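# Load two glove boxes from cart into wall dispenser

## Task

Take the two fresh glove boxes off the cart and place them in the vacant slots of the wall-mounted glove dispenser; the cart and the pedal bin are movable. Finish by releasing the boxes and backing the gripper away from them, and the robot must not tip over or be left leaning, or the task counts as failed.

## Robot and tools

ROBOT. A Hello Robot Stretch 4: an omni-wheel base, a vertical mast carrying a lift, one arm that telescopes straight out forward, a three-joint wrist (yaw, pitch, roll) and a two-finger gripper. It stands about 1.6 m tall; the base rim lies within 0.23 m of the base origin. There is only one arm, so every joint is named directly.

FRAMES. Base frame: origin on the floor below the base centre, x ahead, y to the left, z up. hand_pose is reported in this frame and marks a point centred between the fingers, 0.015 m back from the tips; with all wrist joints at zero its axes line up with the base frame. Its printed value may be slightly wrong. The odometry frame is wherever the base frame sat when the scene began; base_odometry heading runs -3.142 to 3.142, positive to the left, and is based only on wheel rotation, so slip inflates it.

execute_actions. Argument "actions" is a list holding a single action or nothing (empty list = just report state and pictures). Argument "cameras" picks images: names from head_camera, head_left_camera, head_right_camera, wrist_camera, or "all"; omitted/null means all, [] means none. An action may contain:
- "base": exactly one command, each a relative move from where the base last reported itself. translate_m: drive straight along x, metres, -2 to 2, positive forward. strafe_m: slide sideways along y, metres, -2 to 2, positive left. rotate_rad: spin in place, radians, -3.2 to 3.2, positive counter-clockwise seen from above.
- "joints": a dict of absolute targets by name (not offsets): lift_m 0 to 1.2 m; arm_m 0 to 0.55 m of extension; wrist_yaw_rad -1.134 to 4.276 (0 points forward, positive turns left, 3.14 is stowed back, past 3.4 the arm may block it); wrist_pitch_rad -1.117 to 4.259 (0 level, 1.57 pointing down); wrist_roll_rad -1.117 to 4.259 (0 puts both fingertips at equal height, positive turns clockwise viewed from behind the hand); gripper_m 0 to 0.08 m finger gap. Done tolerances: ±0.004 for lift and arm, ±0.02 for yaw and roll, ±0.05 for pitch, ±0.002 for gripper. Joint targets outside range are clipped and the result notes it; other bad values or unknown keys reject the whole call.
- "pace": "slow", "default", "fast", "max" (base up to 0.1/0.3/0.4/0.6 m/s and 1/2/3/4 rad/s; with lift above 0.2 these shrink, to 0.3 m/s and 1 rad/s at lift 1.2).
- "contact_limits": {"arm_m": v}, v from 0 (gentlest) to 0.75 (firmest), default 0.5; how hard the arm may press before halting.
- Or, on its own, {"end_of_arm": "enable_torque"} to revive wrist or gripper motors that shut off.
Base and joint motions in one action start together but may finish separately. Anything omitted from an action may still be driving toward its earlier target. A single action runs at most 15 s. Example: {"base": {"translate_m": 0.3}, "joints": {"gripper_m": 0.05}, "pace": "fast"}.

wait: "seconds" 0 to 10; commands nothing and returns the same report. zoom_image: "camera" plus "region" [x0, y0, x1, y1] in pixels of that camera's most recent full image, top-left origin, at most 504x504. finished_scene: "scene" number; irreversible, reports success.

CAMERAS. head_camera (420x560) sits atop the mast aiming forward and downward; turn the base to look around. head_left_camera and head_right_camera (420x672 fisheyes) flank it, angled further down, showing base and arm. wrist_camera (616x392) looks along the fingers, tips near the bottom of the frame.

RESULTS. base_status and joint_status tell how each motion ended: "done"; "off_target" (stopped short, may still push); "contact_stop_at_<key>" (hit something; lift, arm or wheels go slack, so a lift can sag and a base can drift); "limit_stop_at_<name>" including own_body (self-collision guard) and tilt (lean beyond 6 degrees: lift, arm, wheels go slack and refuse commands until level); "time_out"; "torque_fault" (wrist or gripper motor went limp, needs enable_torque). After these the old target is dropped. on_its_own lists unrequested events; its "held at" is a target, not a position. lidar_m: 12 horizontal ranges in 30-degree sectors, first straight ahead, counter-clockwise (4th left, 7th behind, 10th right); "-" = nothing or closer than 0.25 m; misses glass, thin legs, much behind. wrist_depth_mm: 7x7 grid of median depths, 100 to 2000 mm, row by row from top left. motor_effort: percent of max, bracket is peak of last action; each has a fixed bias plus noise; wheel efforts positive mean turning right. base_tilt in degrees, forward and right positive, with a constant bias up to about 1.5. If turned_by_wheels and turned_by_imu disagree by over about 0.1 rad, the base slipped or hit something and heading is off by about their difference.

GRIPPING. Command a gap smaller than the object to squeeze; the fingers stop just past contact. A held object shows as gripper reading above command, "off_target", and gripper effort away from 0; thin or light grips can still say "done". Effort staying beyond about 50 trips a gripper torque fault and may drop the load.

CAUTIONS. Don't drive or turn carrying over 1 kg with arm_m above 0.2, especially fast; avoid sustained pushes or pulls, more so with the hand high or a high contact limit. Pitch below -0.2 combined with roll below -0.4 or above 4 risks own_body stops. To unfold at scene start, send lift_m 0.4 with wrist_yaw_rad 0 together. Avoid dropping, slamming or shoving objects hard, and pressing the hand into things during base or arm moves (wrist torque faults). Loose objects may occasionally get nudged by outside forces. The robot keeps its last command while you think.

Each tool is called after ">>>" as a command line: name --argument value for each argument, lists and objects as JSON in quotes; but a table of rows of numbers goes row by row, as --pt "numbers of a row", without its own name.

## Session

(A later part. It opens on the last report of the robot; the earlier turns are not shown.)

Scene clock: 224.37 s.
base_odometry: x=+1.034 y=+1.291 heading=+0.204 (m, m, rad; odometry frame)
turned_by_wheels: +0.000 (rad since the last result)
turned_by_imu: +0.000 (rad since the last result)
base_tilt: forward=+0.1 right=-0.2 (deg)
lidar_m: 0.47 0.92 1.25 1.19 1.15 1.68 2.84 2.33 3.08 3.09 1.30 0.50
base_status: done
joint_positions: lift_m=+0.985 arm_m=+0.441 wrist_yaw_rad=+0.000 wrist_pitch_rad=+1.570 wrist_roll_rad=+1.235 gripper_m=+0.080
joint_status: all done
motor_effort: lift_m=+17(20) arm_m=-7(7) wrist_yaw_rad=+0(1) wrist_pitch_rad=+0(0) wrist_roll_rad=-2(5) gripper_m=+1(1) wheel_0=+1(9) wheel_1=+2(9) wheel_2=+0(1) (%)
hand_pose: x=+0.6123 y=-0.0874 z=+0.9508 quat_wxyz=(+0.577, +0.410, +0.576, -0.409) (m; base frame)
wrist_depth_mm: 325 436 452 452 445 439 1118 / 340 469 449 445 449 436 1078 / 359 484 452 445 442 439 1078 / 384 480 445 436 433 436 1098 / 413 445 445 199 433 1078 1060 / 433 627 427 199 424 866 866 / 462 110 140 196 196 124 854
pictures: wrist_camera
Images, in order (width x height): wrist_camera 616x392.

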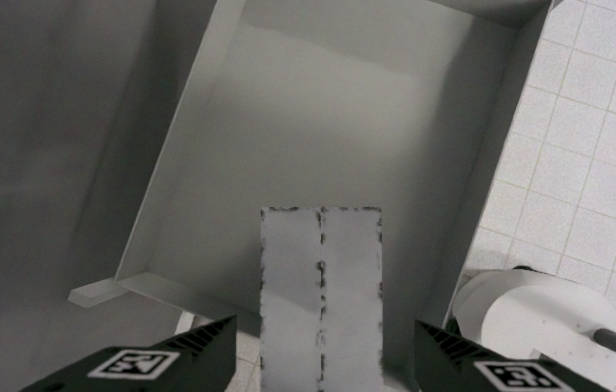

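>>> execute_actions --actions '[{"joints":{"lift_m":0.913}}]' --cameras '["wrist_camera"]'

>>> execute_actions --actions '[{"joints":{"gripper_m":0.045}}]' --cameras '[]'

>>> execute_actions --actions '[{"joints":{"lift_m":1.05}}]' --cameras '["wrist_camera"]'

>>> execute_actions --actions '[{"base":{"translate_m":-0.46},"joints":{"arm_m":0.1,"wrist_roll_rad":1.555}}]' --cameras '[]'

>>> execute_actions --actions '[{"base":{"rotate_rad":1.57},"joints":{"lift_m":0.97,"wrist_pitch_rad":1.475}}]' --cameras '[]'

>>> execute_actions --actions '[{"base":{"translate_m":0.425},"joints":{"arm_m":0.47}}]' --cameras '["wrist_camera","head_right_camera"]'

>>> zoom_image --camera "head_right_camera" --region '[130,300,250,400]'

Scene clock: 236.67 s.
base_odometry: x=+1.034 y=+1.291 heading=+0.204 (m, m, rad; odometry frame)
turned_by_wheels: +0.000 (rad since the last result)
turned_by_imu: +0.000 (rad since the last result)
base_tilt: forward=+0.0 right=+0.0 (deg)
lidar_m: 0.45 0.91 1.25 1.19 1.12 1.67 2.84 2.32 3.09 3.09 1.33 0.48
base_status: not commanded
joint_positions: lift_m=+0.913 arm_m=+0.441 wrist_yaw_rad=+0.000 wrist_pitch_rad=+1.570 wrist_roll_rad=+1.235 gripper_m=+0.080
joint_status: all done
motor_effort: lift_m=+18(18) arm_m=-7(6) wrist_yaw_rad=-2(2) wrist_pitch_rad=+0(0) wrist_roll_rad=-2(1) gripper_m=+1(2) wheel_0=+1(2) wheel_1=+2(2) wheel_2=+0(0) (%)
hand_pose: x=+0.6123 y=-0.0874 z=+0.8788 quat_wxyz=(+0.577, +0.410, +0.576, -0.409) (m; base frame)
wrist_depth_mm: 327 413 377 377 373 368 364 / 338 413 377 375 368 366 691 / 359 379 377 368 366 362 1025 / 384 373 373 368 362 359 1008 / 402 373 373 128 126 362 1008 / 320 349 158 126 126 357 788 / 462 110 127 125 125 124 778
pictures: wrist_camera
Images, in order (width x height): wrist_camera 616x392.

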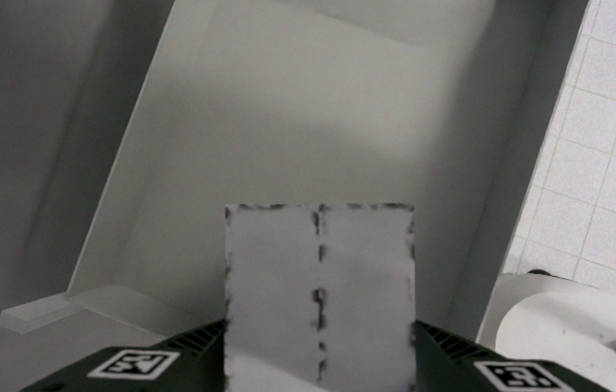

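Scene clock: 237.67 s.
base_odometry: x=+1.034 y=+1.291 heading=+0.204 (m, m, rad; odometry frame)
turned_by_wheels: +0.000 (rad since the last result)
turned_by_imu: +0.000 (rad since the last result)
base_tilt: forward=+0.1 right=+0.1 (deg)
lidar_m: 0.45 0.92 1.23 1.19 1.11 1.66 2.83 2.34 3.08 3.08 1.35 0.49
base_status: not commanded
joint_positions: lift_m=+0.913 arm_m=+0.441 wrist_yaw_rad=+0.000 wrist_pitch_rad=+1.570 wrist_roll_rad=+1.235 gripper_m=+0.059
joint_status: gripper_m off_target (ended at +0.059, target +0.045)
on_its_own: gripper_m is held at +0.055, not at your +0.045, by its contact guard: the fingers met something
motor_effort: lift_m=+17(17) arm_m=-6(6) wrist_yaw_rad=-1(1) wrist_pitch_rad=+0(1) wrist_roll_rad=-2(3) gripper_m=-32(31) wheel_0=+2(1) wheel_1=+2(2) wheel_2=+0(0) (%)
hand_pose: x=+0.6123 y=-0.0874 z=+0.8788 quat_wxyz=(+0.577, +0.410, +0.576, -0.409) (m; base frame)
wrist_depth_mm: 325 413 379 375 370 366 359 / 342 413 379 375 370 368 691 / 362 377 377 370 368 362 1008 / 384 373 373 366 362 359 1008 / 402 373 366 128 127 359 991 / 375 353 332 127 126 357 778 / 488 585 126 126 125 289 778
pictures: none
No camera images: the call's "cameras" was empty. Leave "cameras" out to get every camera's image.

Scene clock: 239.30 s.
base_odometry: x=+1.034 y=+1.291 heading=+0.204 (m, m, rad; odometry frame)
turned_by_wheels: +0.000 (rad since the last result)
turned_by_imu: +0.000 (rad since the last result)
base_tilt: forward=+0.0 right=+0.1 (deg)
lidar_m: 0.47 0.91 1.22 1.19 1.14 1.67 2.84 2.32 3.08 3.07 1.31 0.47
base_status: not commanded
joint_positions: lift_m=+1.050 arm_m=+0.441 wrist_yaw_rad=+0.000 wrist_pitch_rad=+1.570 wrist_roll_rad=+1.235 gripper_m=+0.059
joint_status: all done
on_its_own: gripper_m is held at +0.055, not at your +0.045, by its contact guard: the fingers met something
motor_effort: lift_m=+25(26) arm_m=-7(6) wrist_yaw_rad=-1(0) wrist_pitch_rad=+0(2) wrist_roll_rad=-2(3) gripper_m=-30(32) wheel_0=+2(1) wheel_1=+2(2) wheel_2=+0(0) (%)
hand_pose: x=+0.6123 y=-0.0874 z=+1.0152 quat_wxyz=(+0.577, +0.410, +0.576, -0.409) (m; base frame)
wrist_depth_mm: 325 436 559 517 504 492 1160 / 338 473 517 521 504 504 1160 / 362 508 517 508 508 508 1160 / 387 549 512 504 500 1160 1138 / 415 530 508 128 127 1160 1160 / 442 699 442 127 126 917 917 / 492 603 126 126 125 931 917
pictures: wrist_camera
Images, in order (width x height): wrist_camera 616x392.

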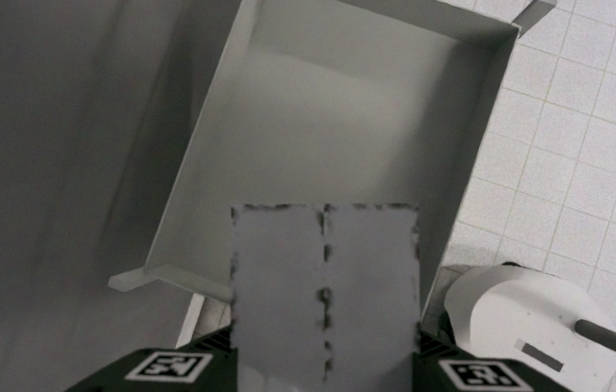

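Scene clock: 242.33 s.
base_odometry: x=+0.583 y=+1.198 heading=+0.203 (m, m, rad; odometry frame)
turned_by_wheels: -0.001 (rad since the last result)
turned_by_imu: +0.000 (rad since the last result)
base_tilt: forward=+0.1 right=+0.1 (deg)
lidar_m: 0.26 1.39 1.22 1.07 1.21 1.67 2.39 1.89 2.43 3.06 1.99 0.25
base_status: done
joint_positions: lift_m=+1.050 arm_m=+0.101 wrist_yaw_rad=+0.000 wrist_pitch_rad=+1.570 wrist_roll_rad=+1.555 gripper_m=+0.059
joint_status: all done
on_its_own: gripper_m is held at +0.055, not at your +0.045, by its contact guard: the fingers met something
motor_effort: lift_m=+25(25) arm_m=-7(9) wrist_yaw_rad=+0(2) wrist_pitch_rad=-2(1) wrist_roll_rad=-3(4) gripper_m=-31(30) wheel_0=-3(7) wheel_1=-3(10) wheel_2=-1(13) (%)
hand_pose: x=+0.2721 y=-0.0874 z=+1.0152 quat_wxyz=(+0.504, +0.496, +0.504, -0.496) (m; base frame)
wrist_depth_mm: 1229 1255 1205 1205 1205 1182 1182 / 1205 1229 1205 1205 1205 1182 1160 / 1098 1205 1205 1182 1182 1160 1160 / 1078 1182 1205 1182 1182 1182 1160 / 1078 1182 1182 128 127 946 1118 / 1205 1205 1205 127 126 931 1118 / 1205 1182 127 126 125 931 1118
pictures: none
No camera images: the call's "cameras" was empty. Leave "cameras" out to get every camera's image.

Scene clock: 244.70 s.
base_odometry: x=+0.583 y=+1.198 heading=+1.772 (m, m, rad; odometry frame)
turned_by_wheels: +1.569 (rad since the last result)
turned_by_imu: +1.537 (rad since the last result)
base_tilt: forward=+0.0 right=+0.0 (deg)
lidar_m: 0.25 1.12 1.64 2.37 1.93 2.44 3.18 1.98 0.96 0.91 1.38 0.27
base_status: done
joint_positions: lift_m=+0.970 arm_m=+0.101 wrist_yaw_rad=+0.000 wrist_pitch_rad=+1.476 wrist_roll_rad=+1.555 gripper_m=+0.059
joint_status: all done
on_its_own: gripper_m is held at +0.055, not at your +0.045, by its contact guard: the fingers met something
motor_effort: lift_m=+20(24) arm_m=-6(6) wrist_yaw_rad=-2(1) wrist_pitch_rad=-2(13) wrist_roll_rad=-1(1) gripper_m=-31(30) wheel_0=-4(7) wheel_1=-4(9) wheel_2=-3(7) (%)
hand_pose: x=+0.2922 y=-0.0874 z=+0.9365 quat_wxyz=(+0.527, +0.519, +0.479, -0.472) (m; base frame)
wrist_depth_mm: 1118 1229 1182 1118 1098 1060 1042 / 1098 1205 1160 1138 1098 1042 1008 / 1098 1205 1160 1098 1078 1042 1008 / 1098 1205 1160 1098 1060 1025 1025 / 1078 1182 1138 128 127 831 798 / 1098 1182 1118 127 126 820 891 / 1098 1160 127 126 125 798 976
pictures: none
No camera images: the call's "cameras" was empty. Leave "cameras" out to get every camera's image.

Scene clock: 247.60 s.
base_odometry: x=+0.498 y=+1.614 heading=+1.773 (m, m, rad; odometry frame)
turned_by_wheels: +0.000 (rad since the last result)
turned_by_imu: +0.000 (rad since the last result)
base_tilt: forward=+0.0 right=+0.1 (deg)
lidar_m: 0.61 0.68 1.05 2.39 2.14 2.45 3.74 1.99 0.99 1.32 1.13 0.79
base_status: done
joint_positions: lift_m=+0.970 arm_m=+0.469 wrist_yaw_rad=+0.000 wrist_pitch_rad=+1.476 wrist_roll_rad=+1.555 gripper_m=+0.059
joint_status: all done
on_its_own: gripper_m is held at +0.055, not at your +0.045, by its contact guard: the fingers met something
motor_effort: lift_m=+20(20) arm_m=+6(8) wrist_yaw_rad=+0(1) wrist_pitch_rad=-2(7) wrist_roll_rad=+0(1) gripper_m=-30(30) wheel_0=+2(8) wheel_1=+3(6) wheel_2=+0(8) (%)
hand_pose: x=+0.6600 y=-0.0874 z=+0.9365 quat_wxyz=(+0.527, +0.519, +0.479, -0.472) (m; base frame)
wrist_depth_mm: 160 224 370 1025 1098 1060 1008 / 160 223 368 1025 1098 1060 1008 / 159 224 366 1025 1060 1060 1025 / 160 224 338 676 1042 1042 1008 / 159 224 287 128 127 1025 831 / 159 223 286 127 126 1042 820 / 159 189 126 126 125 1008 976
pictures: head_right_camera, wrist_camera
Images, in order (width x height): head_right_camera 420x672, wrist_camera 616x392.

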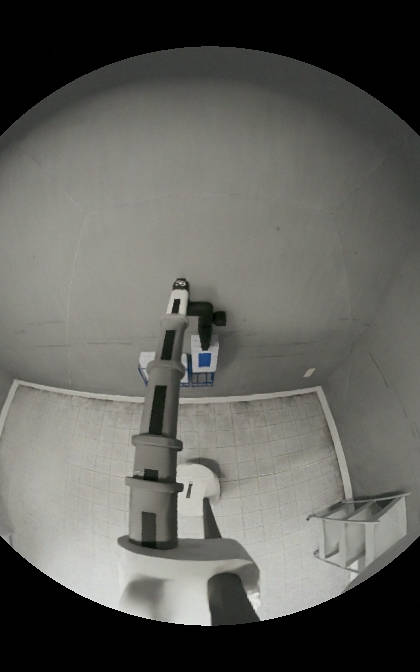

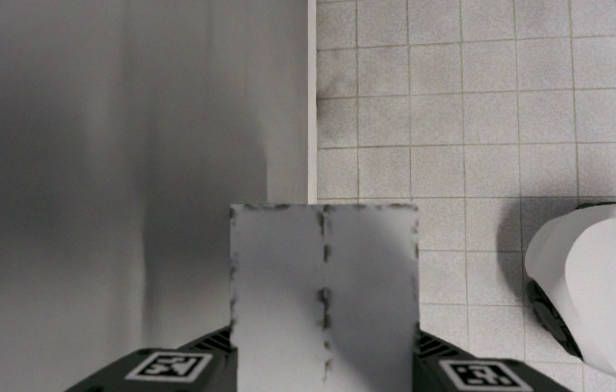

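Region (130, 300, 250, 400) of head_right_camera's 420x672 image, scaled by 4.200, with more detail than that image has.

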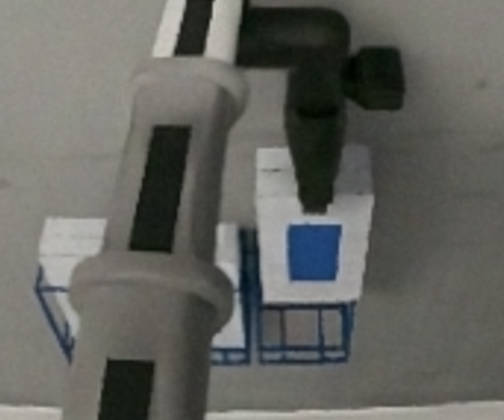

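>>> execute_actions --actions '[{"base":{"strafe_m":0.025},"joints":{"arm_m":0.512},"pace":"slow"}]' --cameras '["wrist_camera","head_right_camera"]'

>>> zoom_image --camera "head_right_camera" --region '[135,300,255,400]'

Scene clock: 255.57 s.
base_odometry: x=+0.474 y=+1.609 heading=+1.773 (m, m, rad; odometry frame)
turned_by_wheels: +0.000 (rad since the last result)
turned_by_imu: +0.000 (rad since the last result)
base_tilt: forward=+0.0 right=+0.1 (deg)
lidar_m: 0.65 0.66 1.05 2.34 2.11 2.43 3.73 2.04 1.02 1.36 1.12 0.79
base_status: done
joint_positions: lift_m=+0.970 arm_m=+0.511 wrist_yaw_rad=+0.000 wrist_pitch_rad=+1.476 wrist_roll_rad=+1.555 gripper_m=+0.059
joint_status: all done
on_its_own: gripper_m is held at +0.055, not at your +0.045, by its contact guard: the fingers met something
motor_effort: lift_m=+20(20) arm_m=+7(6) wrist_yaw_rad=-2(1) wrist_pitch_rad=-3(3) wrist_roll_rad=-1(2) gripper_m=-31(29) wheel_0=-2(7) wheel_1=+6(10) wheel_2=+0(1) (%)
hand_pose: x=+0.7019 y=-0.0874 z=+0.9365 quat_wxyz=(+0.527, +0.519, +0.479, -0.472) (m; base frame)
wrist_depth_mm: 112 153 252 715 1098 1078 1042 / 112 153 252 707 1078 1042 1025 / 112 153 252 707 1078 1042 1008 / 112 153 230 436 1060 1042 991 / 112 153 196 128 127 1042 878 / 111 153 196 127 126 1025 878 / 111 130 127 126 125 1008 976
pictures: head_right_camera, wrist_camera
Images, in order (width x height): head_right_camera 420x672, wrist_camera 616x392.

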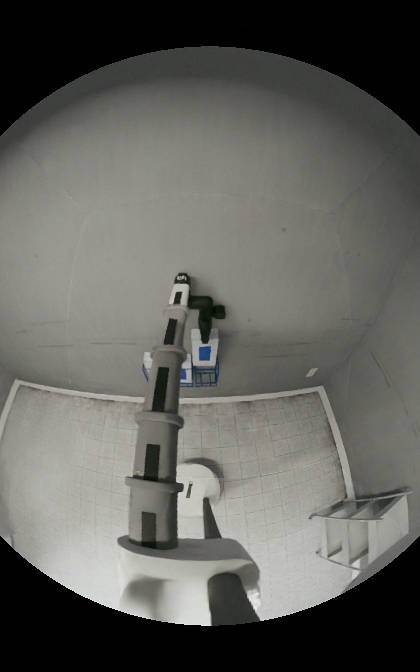

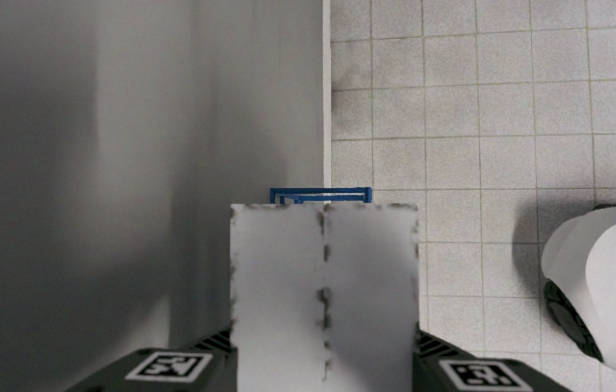

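Region (135, 300, 255, 400) of head_right_camera's 420x672 image, scaled by 4.200, with more detail than that image has.

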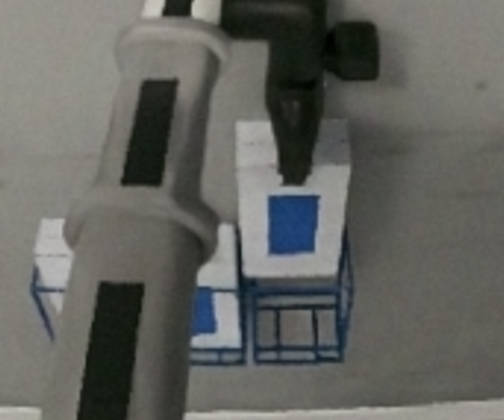

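>>> execute_actions --actions '[{"base":{"strafe_m":-0.015},"joints":{"arm_m":0.519,"lift_m":0.94},"pace":"slow"}]' --cameras '["wrist_camera","head_right_camera"]'

>>> zoom_image --camera "head_right_camera" --region '[160,320,240,395]'

Scene clock: 262.20 s.
base_odometry: x=+0.488 y=+1.612 heading=+1.773 (m, m, rad; odometry frame)
turned_by_wheels: +0.000 (rad since the last result)
turned_by_imu: +0.000 (rad since the last result)
base_tilt: forward=+0.0 right=+0.1 (deg)
lidar_m: 0.65 0.69 1.04 2.36 2.11 2.44 3.72 2.01 1.03 1.33 1.13 0.79
base_status: done
joint_positions: lift_m=+0.940 arm_m=+0.518 wrist_yaw_rad=+0.000 wrist_pitch_rad=+1.476 wrist_roll_rad=+1.555 gripper_m=+0.059
joint_status: all done
on_its_own: gripper_m is held at +0.055, not at your +0.045, by its contact guard: the fingers met something
motor_effort: lift_m=+19(20) arm_m=+6(7) wrist_yaw_rad=+0(1) wrist_pitch_rad=-4(4) wrist_roll_rad=-2(1) gripper_m=-30(32) wheel_0=+4(6) wheel_1=-4(9) wheel_2=+1(4) (%)
hand_pose: x=+0.7089 y=-0.0874 z=+0.9065 quat_wxyz=(+0.527, +0.519, +0.480, -0.472) (m; base frame)
wrist_depth_mm: 109 143 236 668 1078 1042 991 / 109 143 236 654 1042 1025 991 / 109 143 236 647 1060 1025 1008 / 109 143 215 433 1042 991 991 / 109 143 183 127 127 1008 931 / 108 142 183 127 126 1008 878 / 106 121 126 126 125 991 946
pictures: head_right_camera, wrist_camera
Images, in order (width x height): head_right_camera 420x672, wrist_camera 616x392.

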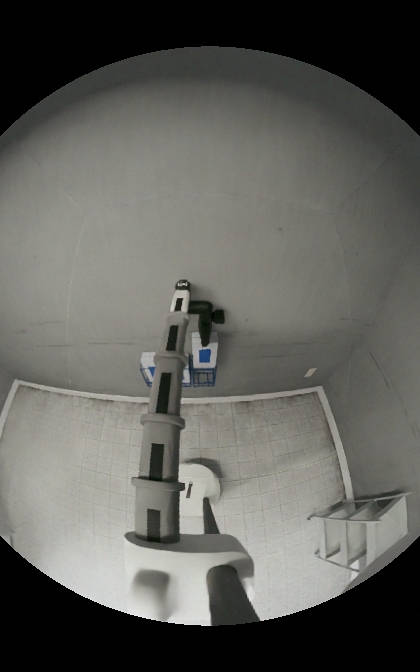

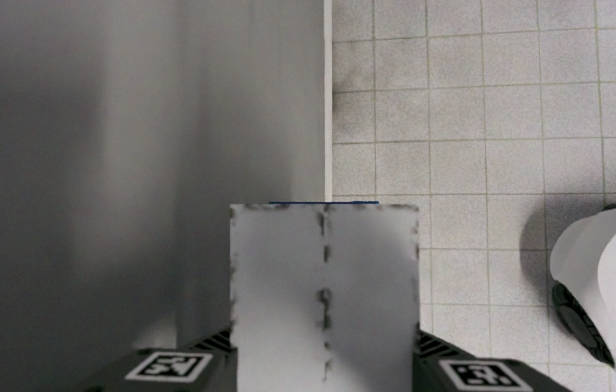

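Region (160, 320, 240, 395) of head_right_camera's 420x672 image, scaled by 6.300, with more detail than that image has; it fills the top 472 rows of this view, and the rest is white.

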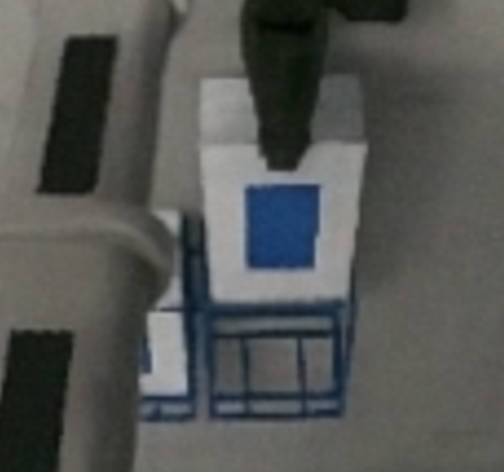

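Looks centred.

>>> execute_actions --actions '[{"joints":{"arm_m":0.522,"lift_m":0.91},"pace":"slow"}]' --cameras '["wrist_camera","head_right_camera"]'

>>> zoom_image --camera "head_right_camera" --region '[160,320,240,395]'

Scene clock: 268.90 s.
base_odometry: x=+0.488 y=+1.612 heading=+1.773 (m, m, rad; odometry frame)
turned_by_wheels: +0.000 (rad since the last result)
turned_by_imu: +0.000 (rad since the last result)
base_tilt: forward=+0.0 right=-0.1 (deg)
lidar_m: 0.64 0.69 1.04 2.36 2.12 2.46 3.73 1.99 1.03 1.31 1.14 0.80
base_status: not commanded
joint_positions: lift_m=+0.910 arm_m=+0.521 wrist_yaw_rad=+0.000 wrist_pitch_rad=+1.476 wrist_roll_rad=+1.555 gripper_m=+0.059
joint_status: all done
on_its_own: gripper_m is held at +0.055, not at your +0.045, by its contact guard: the fingers met something
motor_effort: lift_m=+19(20) arm_m=+7(7) wrist_yaw_rad=-1(1) wrist_pitch_rad=-4(3) wrist_roll_rad=+0(1) gripper_m=-32(31) wheel_0=+4(3) wheel_1=-4(4) wheel_2=+1(1) (%)
hand_pose: x=+0.7119 y=-0.0874 z=+0.8765 quat_wxyz=(+0.527, +0.519, +0.480, -0.472) (m; base frame)
wrist_depth_mm: 107 138 228 634 1042 1008 976 / 107 138 226 640 1025 976 976 / 107 137 226 627 1025 991 960 / 107 138 207 415 1008 976 946 / 107 137 177 128 127 991 917 / 107 137 176 127 126 960 904 / 106 117 127 126 125 946 917
pictures: head_right_camera, wrist_camera
Images, in order (width x height): head_right_camera 420x672, wrist_camera 616x392.

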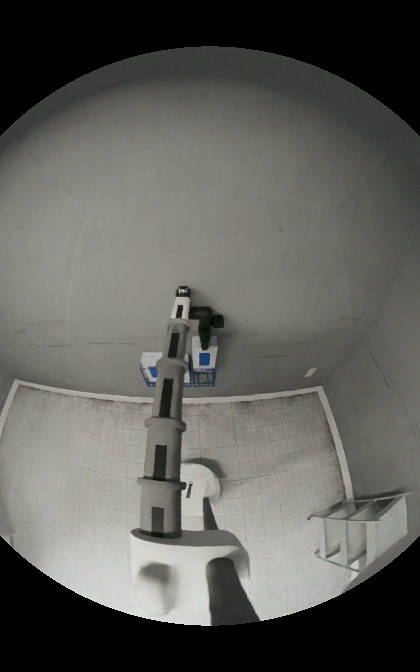

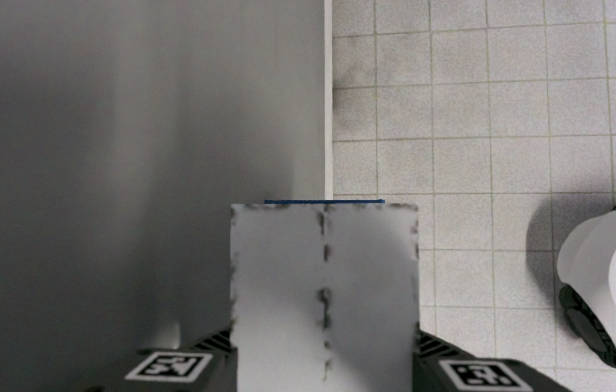

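Region (160, 320, 240, 395) of head_right_camera's 420x672 image, scaled by 6.300, with more detail than that image has; it fills the top 472 rows of this view, and the rest is white.

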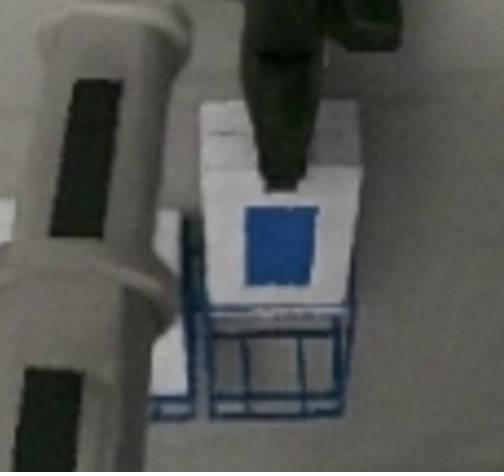

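>>> execute_actions --actions '[{"joints":{"lift_m":0.756,"wrist_pitch_rad":1.495},"pace":"slow"}]' --cameras '["wrist_camera"]'

>>> execute_actions --actions '[{"joints":{"gripper_m":0.07},"pace":"slow"}]' --cameras '[]'

>>> execute_actions --actions '[{"joints":{"lift_m":0.83}}]' --cameras '["wrist_camera"]'

>>> execute_actions --actions '[{"base":{"translate_m":-0.3},"joints":{"arm_m":0},"pace":"fast"}]' --cameras '["head_camera","head_left_camera"]'

Scene clock: 281.07 s.
base_odometry: x=+0.488 y=+1.612 heading=+1.773 (m, m, rad; odometry frame)
turned_by_wheels: +0.000 (rad since the last result)
turned_by_imu: +0.000 (rad since the last result)
base_tilt: forward=+0.1 right=+0.0 (deg)
lidar_m: 0.64 0.69 1.02 2.35 2.13 2.45 3.73 2.00 1.00 1.33 1.13 0.79
base_status: not commanded
joint_positions: lift_m=+0.756 arm_m=+0.521 wrist_yaw_rad=+0.001 wrist_pitch_rad=+1.491 wrist_roll_rad=+1.555 gripper_m=+0.059
joint_status: all done
on_its_own: gripper_m is held at +0.055, not at your +0.045, by its contact guard: the fingers met something
motor_effort: lift_m=+19(19) arm_m=+5(6) wrist_yaw_rad=-5(4) wrist_pitch_rad=+11(9) wrist_roll_rad=-1(1) gripper_m=-31(32) wheel_0=+3(3) wheel_1=-4(4) wheel_2=+1(1) (%)
hand_pose: x=+0.7091 y=-0.0874 z=+0.7223 quat_wxyz=(+0.524, +0.515, +0.484, -0.475) (m; base frame)
wrist_depth_mm: 109 140 234 707 878 866 831 / 109 140 235 699 891 854 831 / 109 140 234 691 866 854 820 / 109 140 196 171 866 831 820 / 108 140 177 128 127 831 809 / 108 140 175 127 126 831 809 / 108 119 127 126 125 809 798
pictures: wrist_camera
Images, in order (width x height): wrist_camera 616x392.

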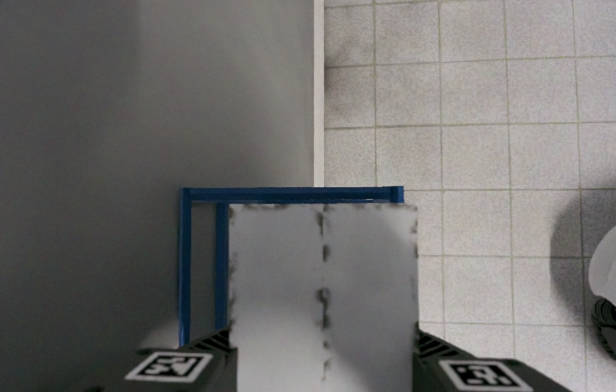

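Scene clock: 281.90 s.
base_odometry: x=+0.488 y=+1.612 heading=+1.773 (m, m, rad; odometry frame)
turned_by_wheels: +0.000 (rad since the last result)
turned_by_imu: +0.000 (rad since the last result)
base_tilt: forward=+0.1 right=+0.0 (deg)
lidar_m: 0.65 0.69 1.06 2.36 2.12 2.45 3.73 2.01 1.02 1.33 1.11 0.79
base_status: not commanded
joint_positions: lift_m=+0.756 arm_m=+0.521 wrist_yaw_rad=+0.004 wrist_pitch_rad=+1.485 wrist_roll_rad=+1.555 gripper_m=+0.069
joint_status: all done
on_its_own: wrist_pitch_rad is at rest, and its effort (+28) is outside its rest range (-23 to +23)
motor_effort: lift_m=+19(18) arm_m=+3(5) wrist_yaw_rad=-11(11) wrist_pitch_rad=+28(28) wrist_roll_rad=-2(0) gripper_m=+8(29) wheel_0=+3(3) wheel_1=-4(4) wheel_2=+2(2) (%)
hand_pose: x=+0.7108 y=-0.0874 z=+0.7224 quat_wxyz=(+0.526, +0.516, +0.483, -0.473) (m; base frame)
wrist_depth_mm: 105 135 224 621 891 866 842 / 106 136 224 627 866 854 831 / 106 135 224 627 878 842 831 / 105 135 181 174 866 854 809 / 105 136 174 136 135 831 809 / 105 135 174 135 133 831 788 / 105 110 135 134 132 127 788
pictures: none
No camera images: the call's "cameras" was empty. Leave "cameras" out to get every camera's image.

Scene clock: 283.17 s.
base_odometry: x=+0.488 y=+1.612 heading=+1.773 (m, m, rad; odometry frame)
turned_by_wheels: +0.000 (rad since the last result)
turned_by_imu: +0.000 (rad since the last result)
base_tilt: forward=+0.2 right=+0.1 (deg)
lidar_m: 0.66 0.68 1.06 2.35 2.14 2.43 3.74 2.00 1.02 1.33 1.12 0.80
base_status: not commanded
joint_positions: lift_m=+0.830 arm_m=+0.521 wrist_yaw_rad=+0.001 wrist_pitch_rad=+1.495 wrist_roll_rad=+1.555 gripper_m=+0.070
joint_status: all done
motor_effort: lift_m=+22(24) arm_m=+4(4) wrist_yaw_rad=-3(11) wrist_pitch_rad=+0(29) wrist_roll_rad=-1(1) gripper_m=+2(7) wheel_0=+3(3) wheel_1=-4(4) wheel_2=+2(2) (%)
hand_pose: x=+0.7085 y=-0.0874 z=+0.7960 quat_wxyz=(+0.523, +0.514, +0.485, -0.477) (m; base frame)
wrist_depth_mm: 107 142 238 732 946 917 917 / 107 142 238 741 946 917 904 / 107 142 237 732 946 917 891 / 107 142 216 247 931 904 878 / 107 142 213 208 931 904 878 / 109 141 210 206 904 891 866 / 109 110 139 205 235 126 866
pictures: wrist_camera
Images, in order (width x height): wrist_camera 616x392.

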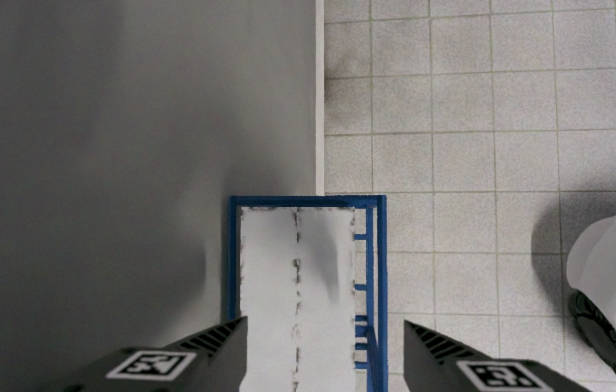

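Scene clock: 285.33 s.
base_odometry: x=+0.548 y=+1.319 heading=+1.773 (m, m, rad; odometry frame)
turned_by_wheels: +0.000 (rad since the last result)
turned_by_imu: +0.000 (rad since the last result)
base_tilt: forward=+0.1 right=+0.0 (deg)
lidar_m: 0.94 0.99 1.45 2.36 1.94 2.43 3.43 2.00 0.99 0.92 1.40 1.11
base_status: done
joint_positions: lift_m=+0.830 arm_m=+0.001 wrist_yaw_rad=+0.000 wrist_pitch_rad=+1.496 wrist_roll_rad=+1.555 gripper_m=+0.070
joint_status: all done
motor_effort: lift_m=+22(23) arm_m=-6(7) wrist_yaw_rad=+0(3) wrist_pitch_rad=-2(2) wrist_roll_rad=-2(2) gripper_m=+3(2) wheel_0=-2(8) wheel_1=-4(8) wheel_2=+0(13) (%)
hand_pose: x=+0.1879 y=-0.0874 z=+0.7960 quat_wxyz=(+0.522, +0.514, +0.485, -0.477) (m; base frame)
wrist_depth_mm: 1060 1060 1025 991 976 946 904 / 1098 1042 1025 976 960 917 891 / 1078 1008 1008 976 946 917 904 / 1042 1008 991 960 946 891 891 / 1025 1042 1008 946 715 707 473 / 1008 1025 976 931 715 699 878 / 1025 110 139 946 715 126 854
pictures: head_camera, head_left_camera
Images, in order (width x height): head_camera 420x560, head_left_camera 420x672.

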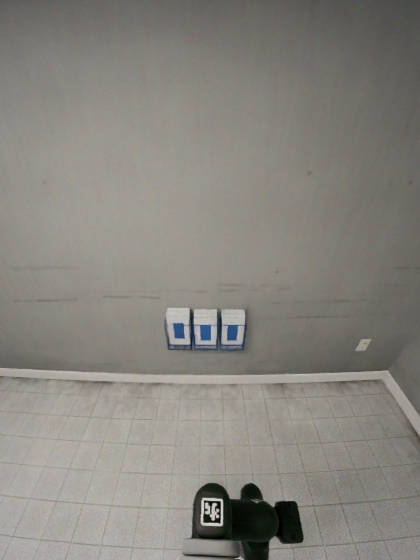

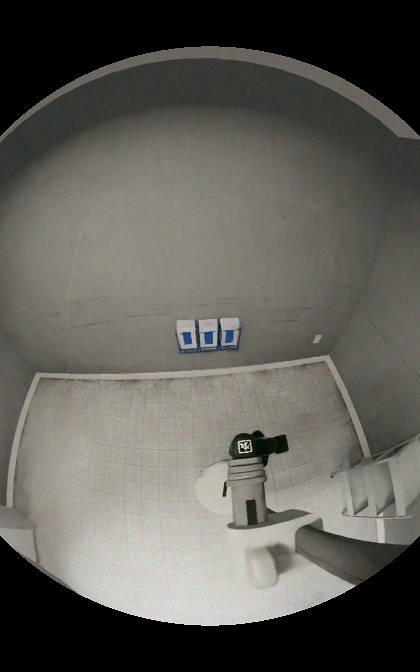

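>>> finished_scene --scene 1

The scene is finished: the task was done.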